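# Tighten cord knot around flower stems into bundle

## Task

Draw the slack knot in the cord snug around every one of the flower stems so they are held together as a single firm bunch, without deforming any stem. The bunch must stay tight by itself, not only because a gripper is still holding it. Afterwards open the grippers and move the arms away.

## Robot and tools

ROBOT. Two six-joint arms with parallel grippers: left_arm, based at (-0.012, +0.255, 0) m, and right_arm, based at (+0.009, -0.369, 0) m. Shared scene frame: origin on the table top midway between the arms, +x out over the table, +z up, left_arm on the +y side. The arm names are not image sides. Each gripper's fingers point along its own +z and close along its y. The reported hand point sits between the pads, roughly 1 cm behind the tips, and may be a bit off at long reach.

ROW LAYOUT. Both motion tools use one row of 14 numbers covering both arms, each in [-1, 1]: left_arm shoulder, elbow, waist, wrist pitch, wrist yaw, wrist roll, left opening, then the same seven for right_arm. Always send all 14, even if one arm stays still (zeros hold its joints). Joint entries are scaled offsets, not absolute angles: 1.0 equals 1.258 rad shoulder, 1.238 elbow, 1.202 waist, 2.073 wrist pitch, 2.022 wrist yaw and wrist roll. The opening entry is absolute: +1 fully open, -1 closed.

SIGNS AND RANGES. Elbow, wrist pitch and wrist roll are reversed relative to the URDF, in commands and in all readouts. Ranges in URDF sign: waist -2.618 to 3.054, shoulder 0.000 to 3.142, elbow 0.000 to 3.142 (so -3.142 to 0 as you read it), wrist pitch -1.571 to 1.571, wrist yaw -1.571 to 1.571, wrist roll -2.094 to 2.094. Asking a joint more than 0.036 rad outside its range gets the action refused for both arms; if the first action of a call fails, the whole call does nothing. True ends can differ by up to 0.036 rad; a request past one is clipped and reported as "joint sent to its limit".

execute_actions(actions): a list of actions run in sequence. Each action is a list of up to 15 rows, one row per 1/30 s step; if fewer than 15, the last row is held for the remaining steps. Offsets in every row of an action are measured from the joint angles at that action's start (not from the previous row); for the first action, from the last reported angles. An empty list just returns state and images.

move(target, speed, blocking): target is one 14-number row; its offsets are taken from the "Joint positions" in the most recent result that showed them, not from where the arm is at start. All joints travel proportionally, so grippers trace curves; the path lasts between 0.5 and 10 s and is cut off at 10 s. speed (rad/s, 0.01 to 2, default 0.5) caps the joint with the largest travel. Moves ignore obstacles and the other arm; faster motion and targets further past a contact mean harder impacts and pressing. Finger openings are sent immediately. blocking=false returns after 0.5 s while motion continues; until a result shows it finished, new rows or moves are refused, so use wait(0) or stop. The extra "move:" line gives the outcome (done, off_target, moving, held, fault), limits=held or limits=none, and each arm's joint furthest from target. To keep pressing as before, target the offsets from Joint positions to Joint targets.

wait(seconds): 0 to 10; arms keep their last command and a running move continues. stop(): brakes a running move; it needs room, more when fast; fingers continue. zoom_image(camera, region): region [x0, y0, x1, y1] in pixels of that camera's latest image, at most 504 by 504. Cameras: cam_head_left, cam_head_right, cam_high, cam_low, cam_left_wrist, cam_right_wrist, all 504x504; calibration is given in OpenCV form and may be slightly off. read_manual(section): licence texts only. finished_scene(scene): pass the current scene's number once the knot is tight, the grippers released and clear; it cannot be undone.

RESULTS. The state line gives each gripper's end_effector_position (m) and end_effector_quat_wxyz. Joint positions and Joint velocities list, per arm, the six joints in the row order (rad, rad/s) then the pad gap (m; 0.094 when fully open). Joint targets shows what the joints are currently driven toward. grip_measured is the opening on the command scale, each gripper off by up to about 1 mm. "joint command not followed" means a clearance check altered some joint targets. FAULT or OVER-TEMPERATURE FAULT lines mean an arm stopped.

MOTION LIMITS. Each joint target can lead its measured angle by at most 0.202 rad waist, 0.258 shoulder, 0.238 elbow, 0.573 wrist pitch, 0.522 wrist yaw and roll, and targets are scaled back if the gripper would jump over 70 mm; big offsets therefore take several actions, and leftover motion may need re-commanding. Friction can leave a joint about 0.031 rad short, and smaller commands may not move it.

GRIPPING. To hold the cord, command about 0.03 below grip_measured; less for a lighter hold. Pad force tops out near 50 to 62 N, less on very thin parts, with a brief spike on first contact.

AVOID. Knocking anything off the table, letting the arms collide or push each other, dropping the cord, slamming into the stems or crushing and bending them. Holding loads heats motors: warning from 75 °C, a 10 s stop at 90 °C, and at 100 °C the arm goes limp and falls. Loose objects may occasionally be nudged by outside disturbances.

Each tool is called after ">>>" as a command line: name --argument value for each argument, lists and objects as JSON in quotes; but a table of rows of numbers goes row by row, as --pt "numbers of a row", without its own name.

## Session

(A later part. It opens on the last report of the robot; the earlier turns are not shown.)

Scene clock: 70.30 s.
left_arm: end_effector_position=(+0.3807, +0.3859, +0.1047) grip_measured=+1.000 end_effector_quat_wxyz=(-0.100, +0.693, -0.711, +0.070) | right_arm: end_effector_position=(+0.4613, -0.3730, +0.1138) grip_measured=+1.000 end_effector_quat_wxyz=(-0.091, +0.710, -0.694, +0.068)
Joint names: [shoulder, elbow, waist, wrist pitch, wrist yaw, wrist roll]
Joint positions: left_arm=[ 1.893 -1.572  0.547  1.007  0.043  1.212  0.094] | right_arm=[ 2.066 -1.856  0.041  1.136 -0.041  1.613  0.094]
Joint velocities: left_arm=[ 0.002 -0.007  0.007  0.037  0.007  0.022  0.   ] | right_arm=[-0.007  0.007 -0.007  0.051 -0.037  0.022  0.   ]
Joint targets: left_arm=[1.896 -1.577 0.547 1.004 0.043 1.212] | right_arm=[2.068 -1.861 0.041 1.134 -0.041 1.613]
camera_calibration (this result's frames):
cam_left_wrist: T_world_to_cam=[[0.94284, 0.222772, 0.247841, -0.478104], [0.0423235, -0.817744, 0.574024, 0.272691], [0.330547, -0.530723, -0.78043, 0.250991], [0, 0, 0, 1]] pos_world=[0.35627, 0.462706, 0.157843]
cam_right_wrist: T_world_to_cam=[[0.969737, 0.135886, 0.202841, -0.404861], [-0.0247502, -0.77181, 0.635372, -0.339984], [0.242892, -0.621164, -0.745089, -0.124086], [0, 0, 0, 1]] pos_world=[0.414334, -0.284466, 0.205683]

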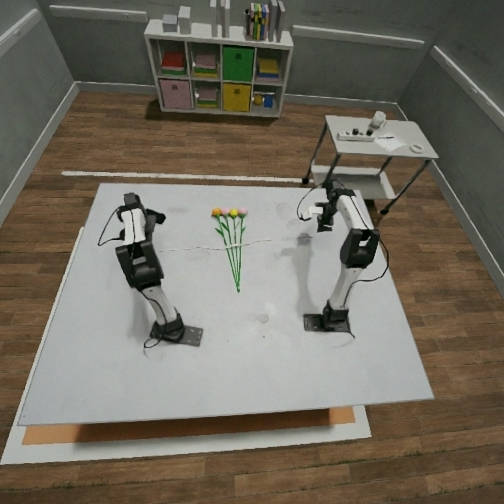

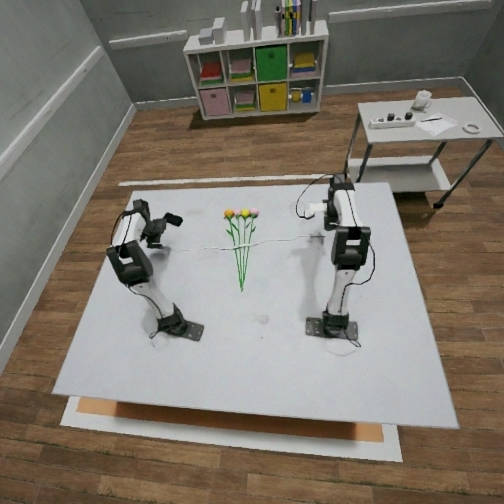

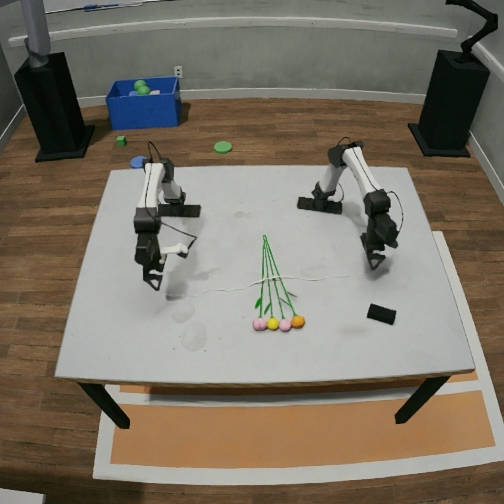

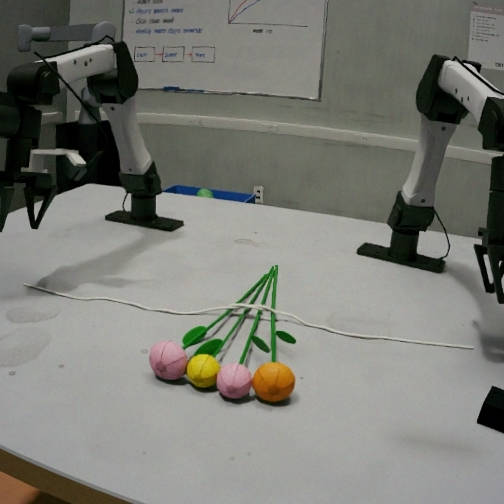

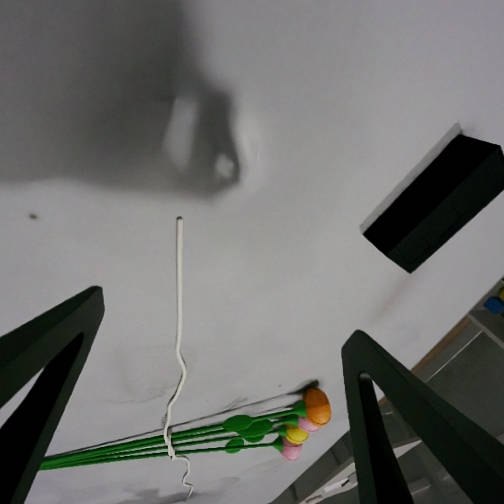

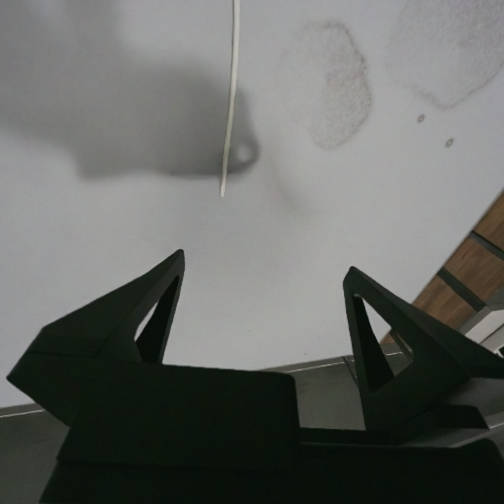

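>>> move --target '[0.1,0,-0.08,0,0,0.05,0.4,0.1,0,0.107,0,0,-0.07,0.4]'

>>> move --target '[0.108,-0.005,0,0,0,0,0.4,0.105,-0.005,0,0,0,0,0.4]' --speed 0.2

Scene clock: 76.20 s.
left_arm: end_effector_position=(+0.3869, +0.3471, +0.0534) grip_measured=+0.402 end_effector_quat_wxyz=(-0.037, +0.697, -0.714, +0.046) | right_arm: end_effector_position=(+0.4543, -0.3140, +0.0576) grip_measured=+0.402 end_effector_quat_wxyz=(-0.049, +0.712, -0.700, +0.014)
Joint names: [shoulder, elbow, waist, wrist pitch, wrist yaw, wrist roll]
Joint positions: left_arm=[ 2.024 -1.572  0.452  1.007  0.043  1.305  0.066] | right_arm=[ 2.197 -1.856  0.173  1.136 -0.041  1.478  0.066]
Joint velocities: left_arm=[ 0.012 -0.002  0.007 -0.051 -0.037 -0.007 -0.   ] | right_arm=[ 0.002 -0.002 -0.012  0.022 -0.037 -0.007  0.   ]
Joint targets: left_arm=[2.019 -1.572 0.451 1.007 0.043 1.313] | right_arm=[2.192 -1.856 0.170 1.136 -0.041 1.472]
move: done; limits=none; left_arm: farthest joint: the wrist roll, 0.009 radians from its target (0.101 radians at the start); right_arm: farthest joint: the wrist roll, 0.007 radians from its target (0.142 radians at the start)
camera_calibration (this result's frames):
cam_left_wrist: T_world_to_cam=[[0.966259, 0.22961, 0.116721, -0.467037], [0.11331, -0.785872, 0.60792, 0.229833], [0.231312, -0.574182, -0.785372, 0.242048], [0, 0, 0, 1]] pos_world=[0.369247, 0.426835, 0.104891]
cam_right_wrist: T_world_to_cam=[[0.988716, 0.131843, 0.071123, -0.396977], [0.0595904, -0.781743, 0.620748, -0.299468], [0.137441, -0.609505, -0.780778, -0.0740146], [0, 0, 0, 1]] pos_world=[0.420516, -0.22688, 0.156339]

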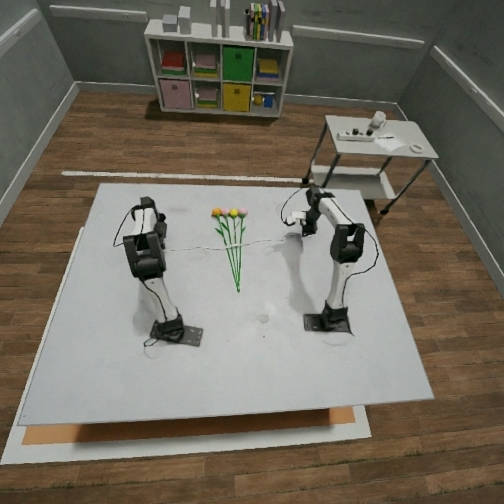

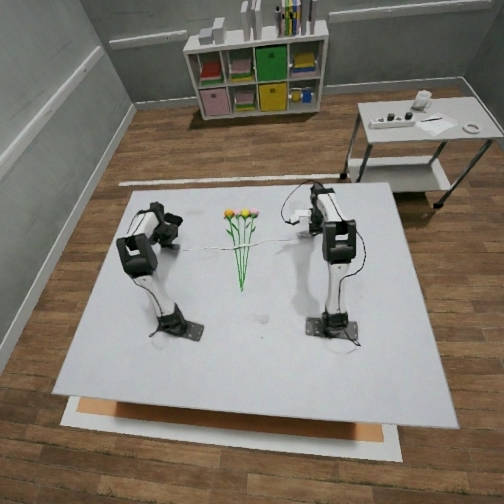

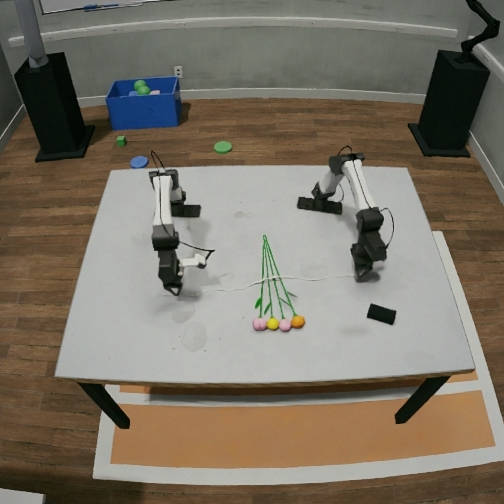

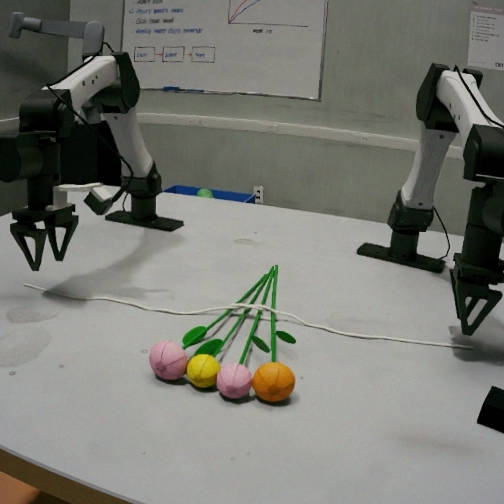

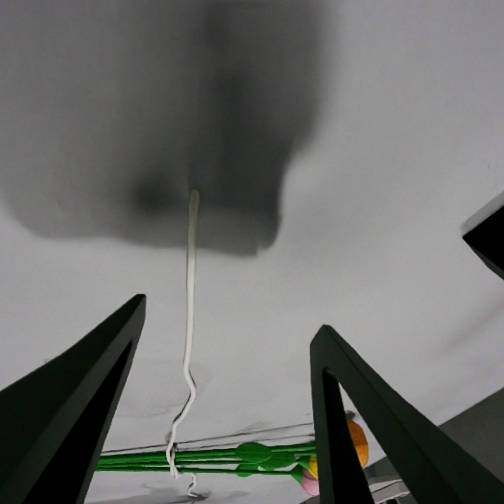

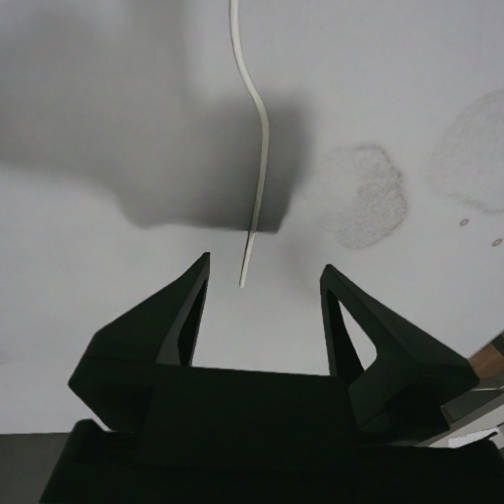

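Scene clock: 77.17 s.
left_arm: end_effector_position=(+0.3774, +0.3447, +0.0078) grip_measured=+0.402 end_effector_quat_wxyz=(+0.014, +0.699, -0.715, +0.016) | right_arm: end_effector_position=(+0.4447, -0.3150, +0.0071) grip_measured=+0.402 end_effector_quat_wxyz=(-0.003, +0.712, -0.702, -0.024)
Joint names: [shoulder, elbow, waist, wrist pitch, wrist yaw, wrist roll]
Joint positions: left_arm=[ 2.143 -1.572  0.452  1.008  0.043  1.305  0.066] | right_arm=[ 2.316 -1.856  0.173  1.136 -0.041  1.478  0.066]
Joint velocities: left_arm=[ 0.007  0.002 -0.002 -0.037  0.007 -0.007  0.001] | right_arm=[-0.012 -0.012  0.002  0.066  0.022  0.051  0.   ]
Joint targets: left_arm=[2.160 -1.578 0.452 1.008 0.043 1.305] | right_arm=[2.329 -1.862 0.173 1.136 -0.041 1.478]
move: done; limits=none; left_arm: farthest joint: the shoulder, 0.017 radians from its target (0.136 radians at the start); right_arm: farthest joint: the shoulder, 0.013 radians from its target (0.132 radians at the start)
camera_calibration (this result's frames):
cam_left_wrist: T_world_to_cam=[[0.972889, 0.231263, -0.00202548, -0.454099], [0.183901, -0.768273, 0.613137, 0.224036], [0.140239, -0.596886, -0.789974, 0.249286], [0, 0, 0, 1]] pos_world=[0.365628, 0.425933, 0.0586446]
cam_right_wrist: T_world_to_cam=[[0.990098, 0.131992, -0.0477819, -0.383467], [0.133045, -0.773815, 0.619281, -0.29851], [0.0447659, -0.619506, -0.783714, -0.0746797], [0, 0, 0, 1]] pos_world=[0.422728, -0.226641, 0.108011]

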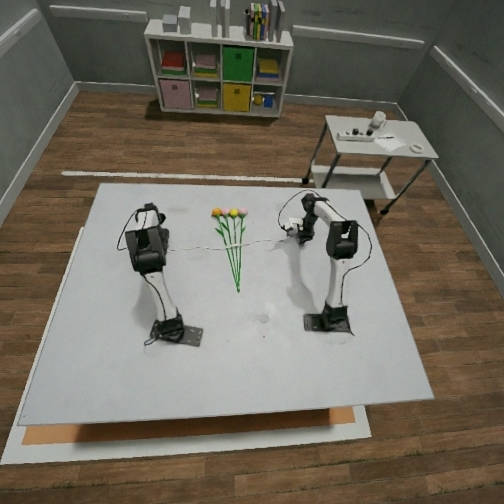

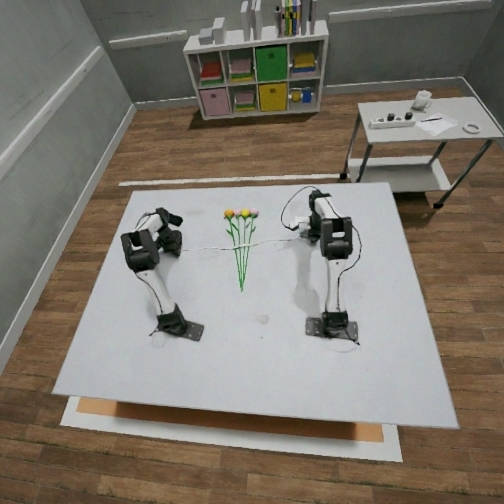

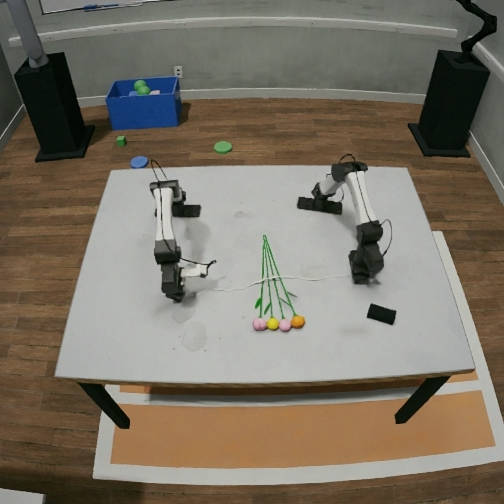

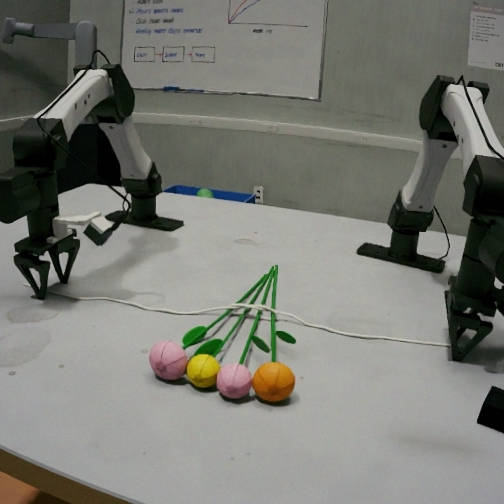

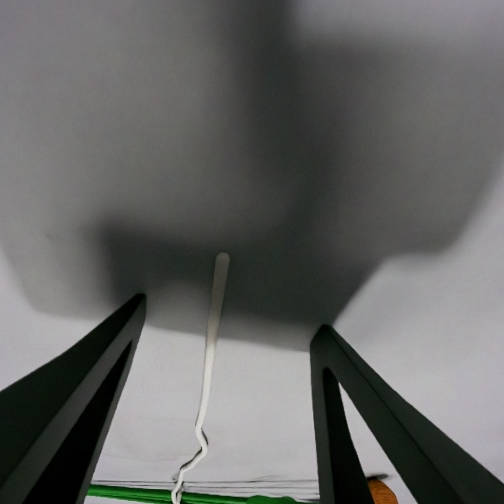

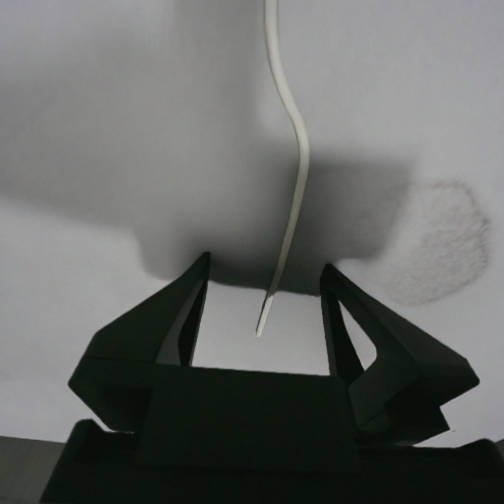

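>>> execute_actions --actions '[[[0,0,0,0,0,0,-1,0,0,0,0,0,0,-1]],[[0,0,0,0,0,0,-1,0,0,0,0,0,0,-1]]]'

>>> move --target '[-0.3,0,0.1,0.17,0,-0.05,-1,-0.27,0,-0.14,0.16,0,0.07,-1]' --speed 0.08

Scene clock: 79.83 s.
left_arm: end_effector_position=(+0.3770, +0.3446, +0.0078) grip_measured=-0.958 end_effector_quat_wxyz=(+0.015, +0.699, -0.715, +0.016) | right_arm: end_effector_position=(+0.4452, -0.3150, +0.0071) grip_measured=-0.962 end_effector_quat_wxyz=(-0.004, +0.712, -0.702, -0.023)
Joint names: [shoulder, elbow, waist, wrist pitch, wrist yaw, wrist roll]
Joint positions: left_arm=[ 2.143 -1.572  0.452  1.01   0.043  1.305  0.002] | right_arm=[ 2.316 -1.856  0.173  1.134 -0.041  1.478  0.002]
Joint velocities: left_arm=[ 0.002 -0.012  0.017  0.037 -0.022  0.022  0.   ] | right_arm=[ 0.012  0.012 -0.007 -0.022 -0.11   0.066  0.   ]
Joint targets: left_arm=[2.143 -1.572 0.452 1.010 0.043 1.305] | right_arm=[2.316 -1.856 0.173 1.134 -0.041 1.478]
camera_calibration (this result's frames):
cam_left_wrist: T_world_to_cam=[[0.972885, 0.231262, -0.00355129, -0.453711], [0.184808, -0.768047, 0.613147, 0.223611], [0.13907, -0.597178, -0.789961, 0.249827], [0, 0, 0, 1]] pos_world=[0.36534, 0.425861, 0.0586353]
cam_right_wrist: T_world_to_cam=[[0.990187, 0.132002, -0.0458772, -0.383985], [0.131871, -0.773942, 0.619373, -0.298044], [0.0462521, -0.619346, -0.783755, -0.075289], [0, 0, 0, 1]] pos_world=[0.423003, -0.226612, 0.107976]

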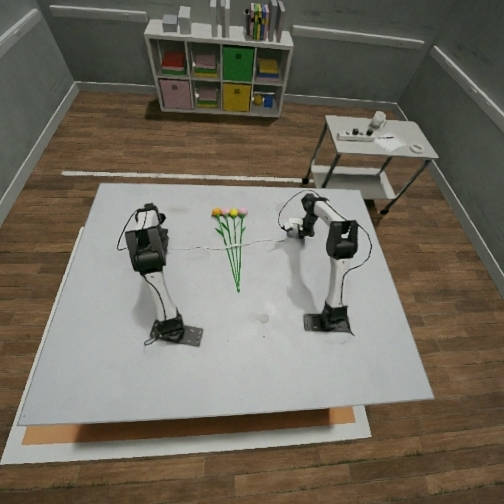

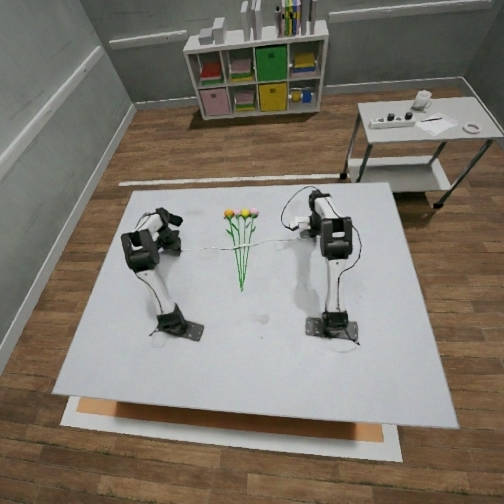

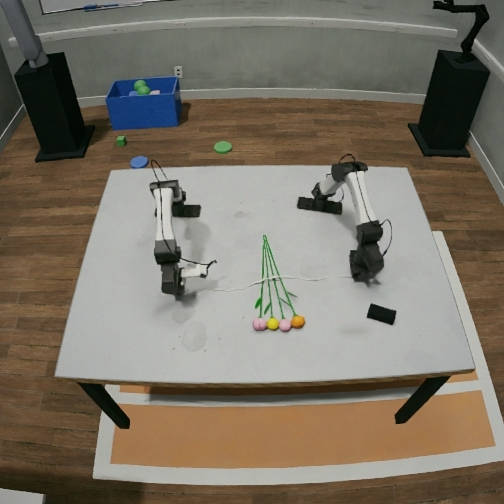

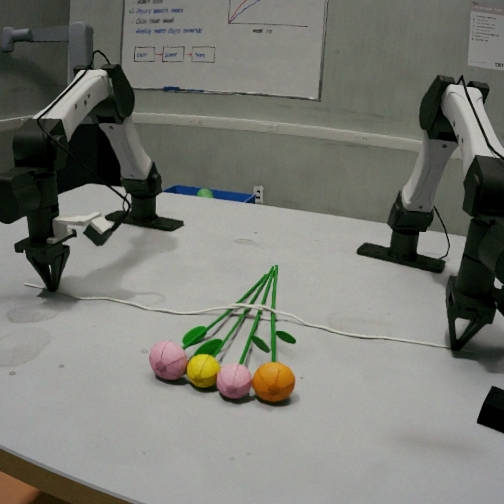

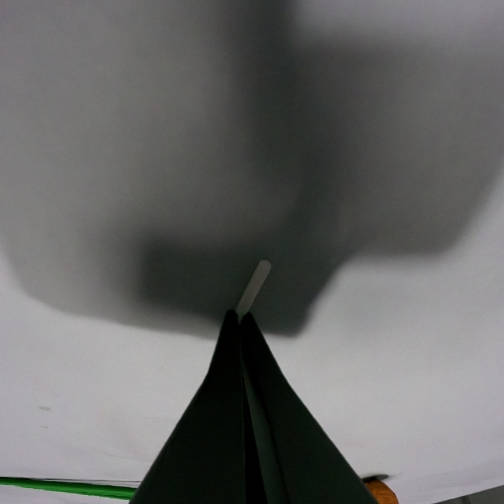

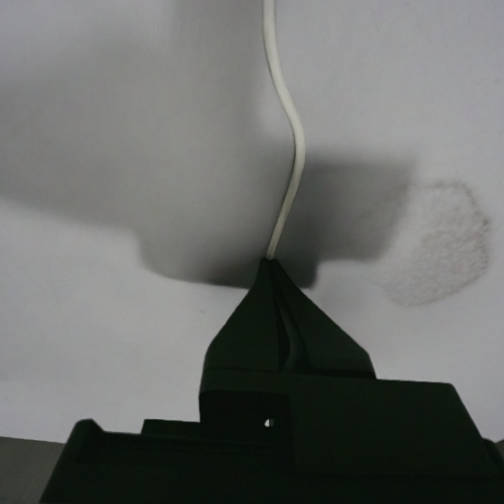

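Scene clock: 85.00 s.
left_arm: end_effector_position=(+0.3001, +0.3588, +0.1327) grip_measured=-0.958 end_effector_quat_wxyz=(+0.011, +0.704, -0.710, +0.026) | right_arm: end_effector_position=(+0.3819, -0.3767, +0.1322) grip_measured=-0.962 end_effector_quat_wxyz=(-0.010, +0.705, -0.708, -0.031)
Joint names: [shoulder, elbow, waist, wrist pitch, wrist yaw, wrist roll]
Joint positions: left_arm=[ 1.786 -1.572  0.558  1.356  0.057  1.212  0.002] | right_arm=[ 2.001 -1.856  0.019  1.46  -0.057  1.614  0.002]
Joint velocities: left_arm=[-0.007  0.002  0.007 -0.007  0.051 -0.037 -0.001] | right_arm=[-0.002  0.017  0.022  0.037 -0.022  0.081  0.001]
Joint targets: left_arm=[1.766 -1.572 0.572 1.362 0.043 1.203] | right_arm=[1.976 -1.856 0.005 1.466 -0.041 1.619]
move: off_target (right_arm); limits=none; left_arm: farthest joint: the shoulder, 0.020 radians from its target (0.378 radians at the start); right_arm: farthest joint: the shoulder, 0.024 radians from its target (0.339 radians at the start)
camera_calibration (this result's frames):
cam_left_wrist: T_world_to_cam=[[0.969573, 0.244439, 0.0133142, -0.387695], [0.182955, -0.759685, 0.624024, 0.168257], [0.16265, -0.602601, -0.781292, 0.361378], [0, 0, 0, 1]] pos_world=[0.286337, 0.440356, 0.182507]
cam_right_wrist: T_world_to_cam=[[0.992365, 0.113738, -0.0476952, -0.314918], [0.119365, -0.788395, 0.603477, -0.413552], [0.0310359, -0.604563, -0.795952, 0.000439353], [0, 0, 0, 1]] pos_world=[0.361863, -0.289959, 0.234899]

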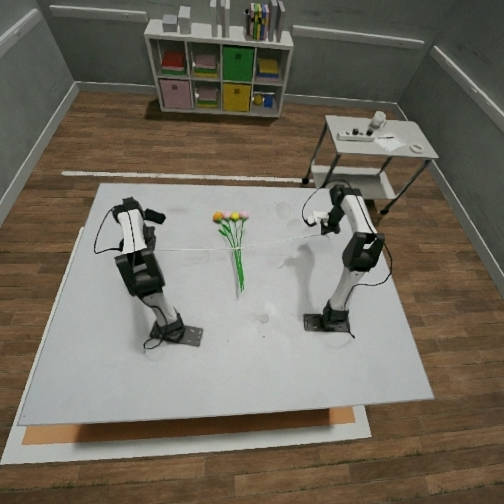

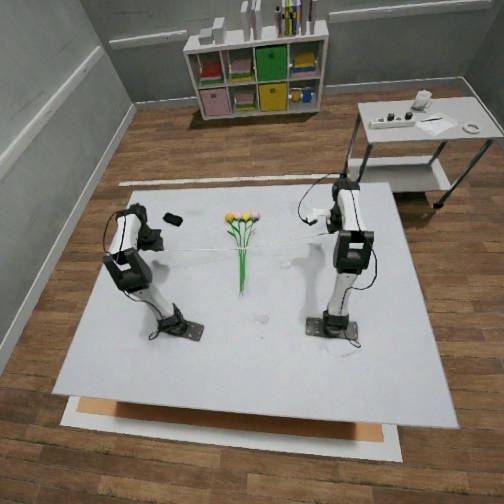

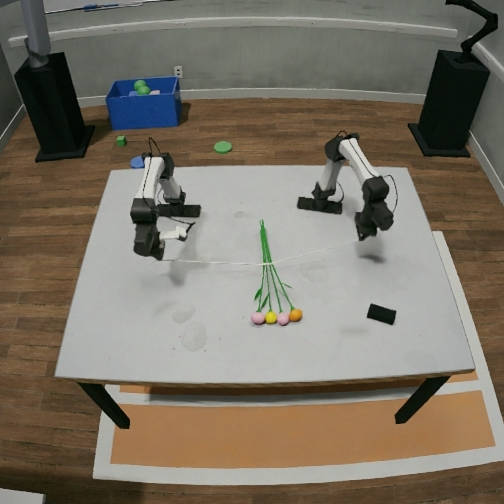

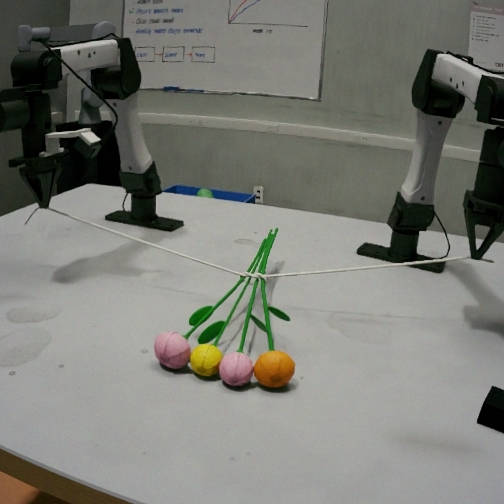

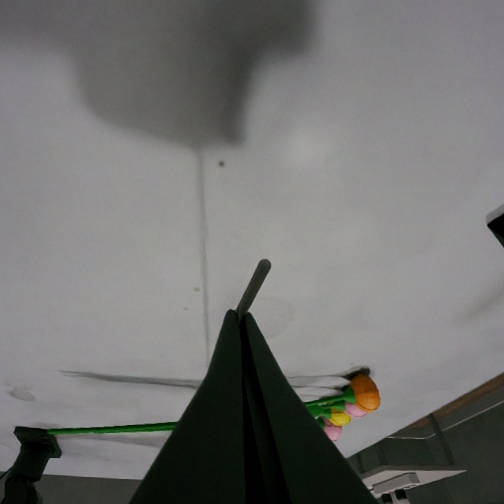

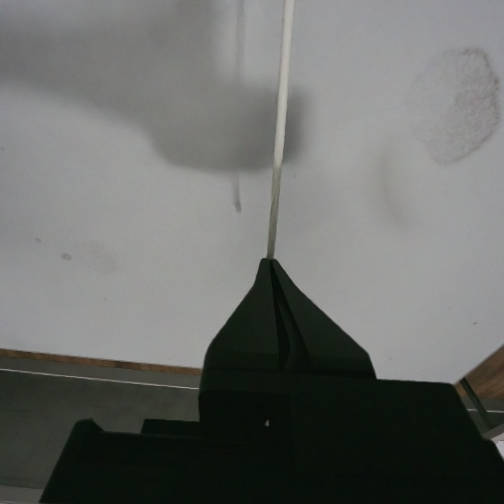

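>>> move --target '[0,-0.3,0,0.08,0,0,-1,0,-0.3,0,0.04,0,0,-1]' --speed 0.07

Scene clock: 92.20 s.
left_arm: end_effector_position=(+0.3267, +0.3657, +0.2219) grip_measured=-0.958 end_effector_quat_wxyz=(-0.068, +0.698, -0.709, +0.071) | right_arm: end_effector_position=(+0.4233, -0.3757, +0.2224) grip_measured=-0.962 end_effector_quat_wxyz=(-0.105, +0.704, -0.700, +0.060)
Joint names: [shoulder, elbow, waist, wrist pitch, wrist yaw, wrist roll]
Joint positions: left_arm=[ 1.786 -1.918  0.558  1.519  0.073  1.212  0.002] | right_arm=[ 2.001 -2.202  0.019  1.541 -0.074  1.614  0.002]
Joint velocities: left_arm=[-0.017 -0.007 -0.012 -0.022 -0.007  0.007  0.   ] | right_arm=[ 0.002 -0.012  0.007 -0.037 -0.11   0.022  0.   ]
Joint targets: left_arm=[1.786 -1.944 0.558 1.522 0.057 1.212] | right_arm=[2.001 -2.228 0.019 1.543 -0.057 1.614]
move: off_target (left_arm, right_arm); limits=none; left_arm: farthest joint: the elbow, 0.026 radians from its target (0.371 radians at the start); right_arm: farthest joint: the elbow, 0.026 radians from its target (0.371 radians at the start)
camera_calibration (this result's frames):
cam_left_wrist: T_world_to_cam=[[0.951475, 0.238031, 0.195031, -0.448391], [0.0725987, -0.78952, 0.609416, 0.163115], [0.299041, -0.565684, -0.768489, 0.370015], [0, 0, 0, 1]] pos_world=[0.304141, 0.444826, 0.272398]
cam_right_wrist: T_world_to_cam=[[0.969932, 0.115392, 0.214281, -0.399999], [-0.0406728, -0.791217, 0.610182, -0.406941], [0.239953, -0.600551, -0.762733, -0.0227515], [0, 0, 0, 1]] pos_world=[0.37688, -0.289485, 0.316667]

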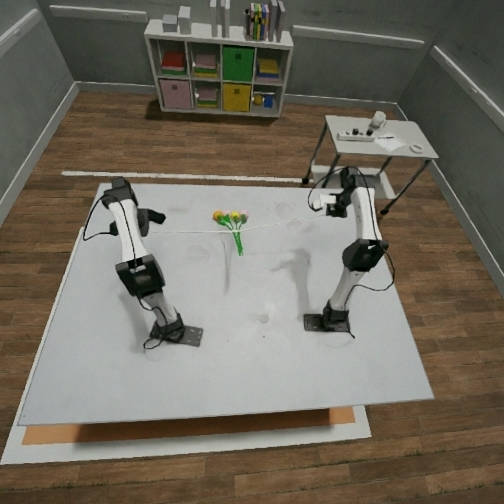

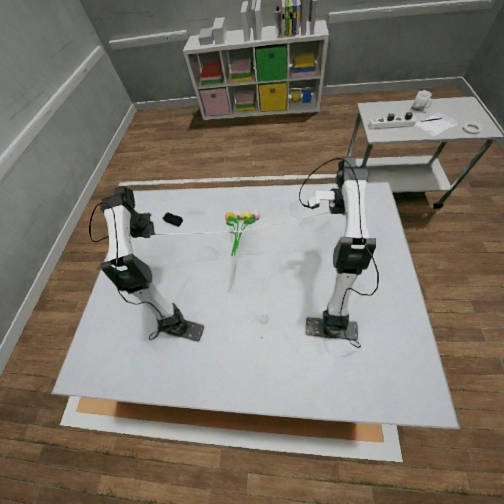

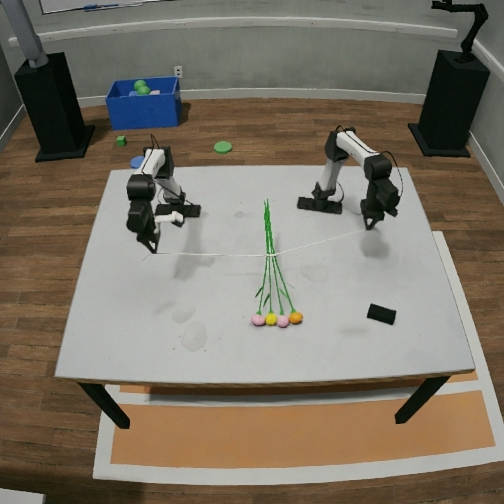

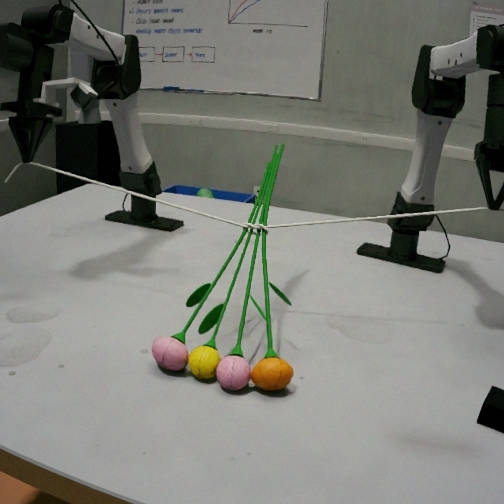

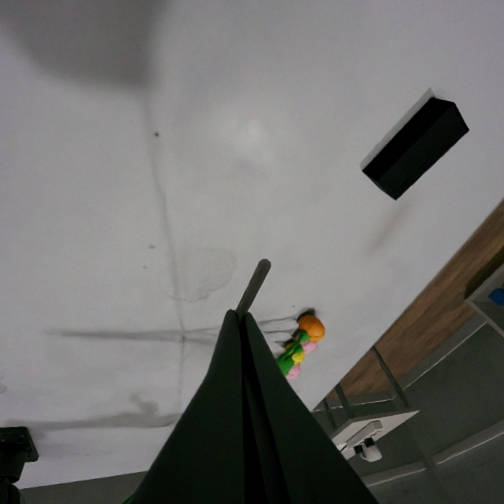

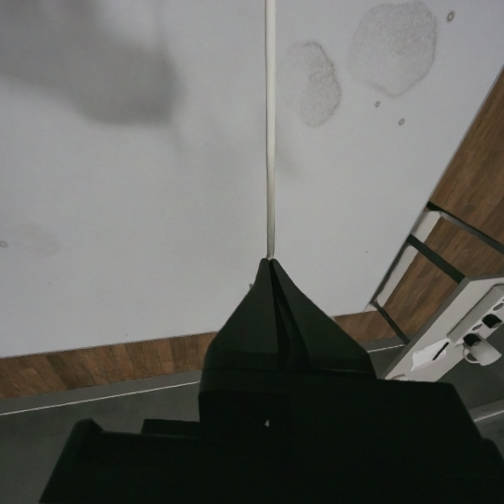

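>>> move --target '[0,0,0.09,0,0,0,-1,0,0,-0.09,0,0,0,-1]' --speed 0.05

>>> zoom_image --camera "cam_low" --region '[140, 120, 340, 410]'

Scene clock: 96.53 s.
left_arm: end_effector_position=(+0.3165, +0.3819, +0.2221) grip_measured=-0.957 end_effector_quat_wxyz=(-0.051, +0.725, -0.681, +0.092) | right_arm: end_effector_position=(+0.4183, -0.3983, +0.2224) grip_measured=-0.962 end_effector_quat_wxyz=(-0.119, +0.677, -0.725, +0.039)
Joint names: [shoulder, elbow, waist, wrist pitch, wrist yaw, wrist roll]
Joint positions: left_arm=[ 1.786 -1.918  0.639  1.538  0.131  1.212  0.002] | right_arm=[ 2.001 -2.202 -0.061  1.559 -0.132  1.614  0.002]
Joint velocities: left_arm=[-0.012  0.022  0.012 -0.007  0.022  0.007  0.002] | right_arm=[-0.017  0.007 -0.007  0.037  0.022  0.037 -0.   ]
Joint targets: left_arm=[1.786 -1.918 0.666 1.519 0.073 1.212] | right_arm=[2.001 -2.202 -0.090 1.541 -0.074 1.614]
move: off_target (left_arm, right_arm); limits=none; left_arm: farthest joint: the wrist yaw, 0.058 radians from its target (0.000 radians at the start); right_arm: farthest joint: the wrist yaw, 0.058 radians from its target (0.000 radians at the start)
camera_calibration (this result's frames):
cam_left_wrist: T_world_to_cam=[[0.93089, 0.316369, 0.182633, -0.463222], [0.124373, -0.744568, 0.655858, 0.132632], [0.343476, -0.587817, -0.732459, 0.368748], [0, 0, 0, 1]] pos_world=[0.288057, 0.462059, 0.267705]
cam_right_wrist: T_world_to_cam=[[0.977797, 0.0379874, 0.206081, -0.42478], [-0.0870376, -0.820968, 0.564301, -0.407285], [0.190622, -0.569709, -0.799434, 0.00600729], [0, 0, 0, 1]] pos_world=[0.378755, -0.31481, 0.322173]

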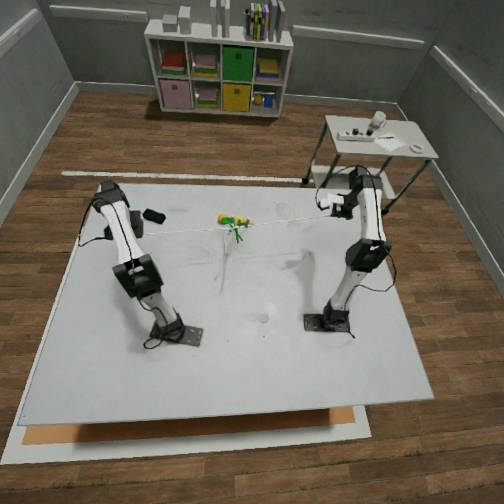

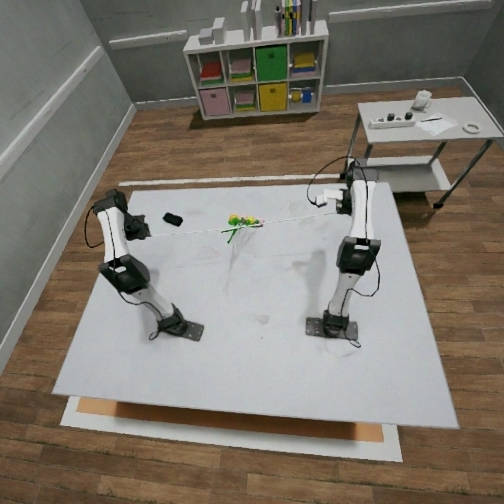

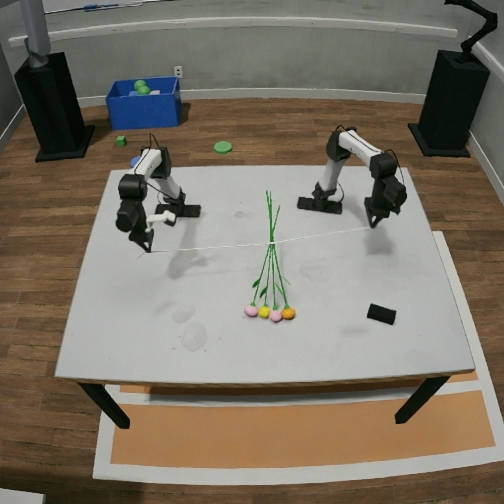

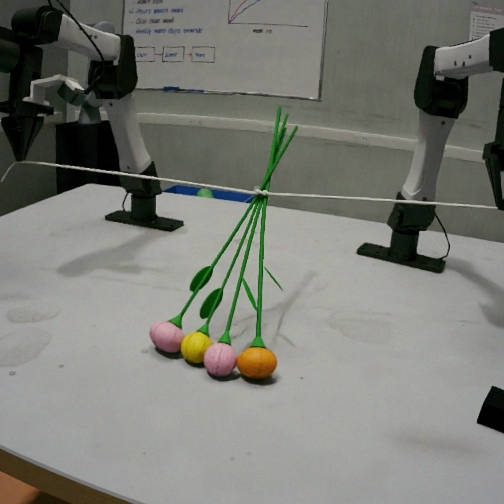

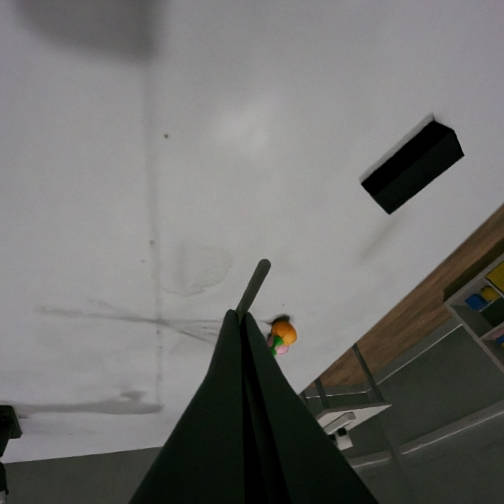

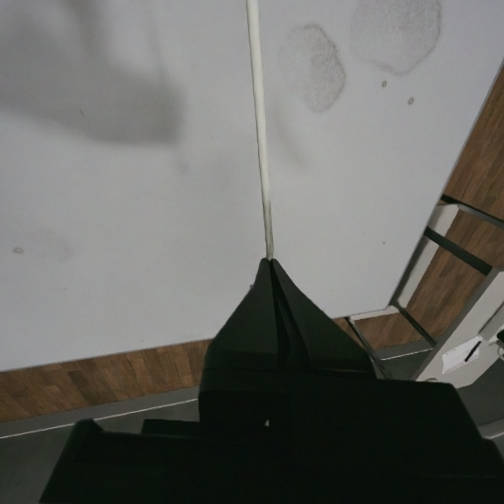

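Region (140, 120, 340, 410) of cam_low's 504x504 image, scaled by 1.738, with more detail than that image has; it fills the left 348 columns of this view, and the rest is white.

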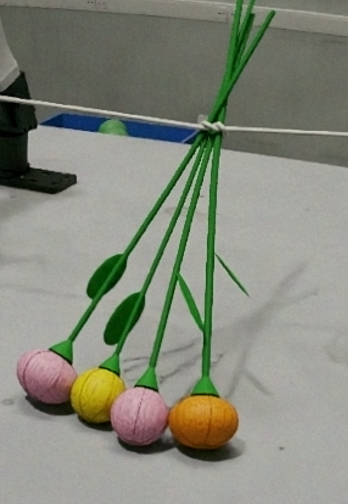

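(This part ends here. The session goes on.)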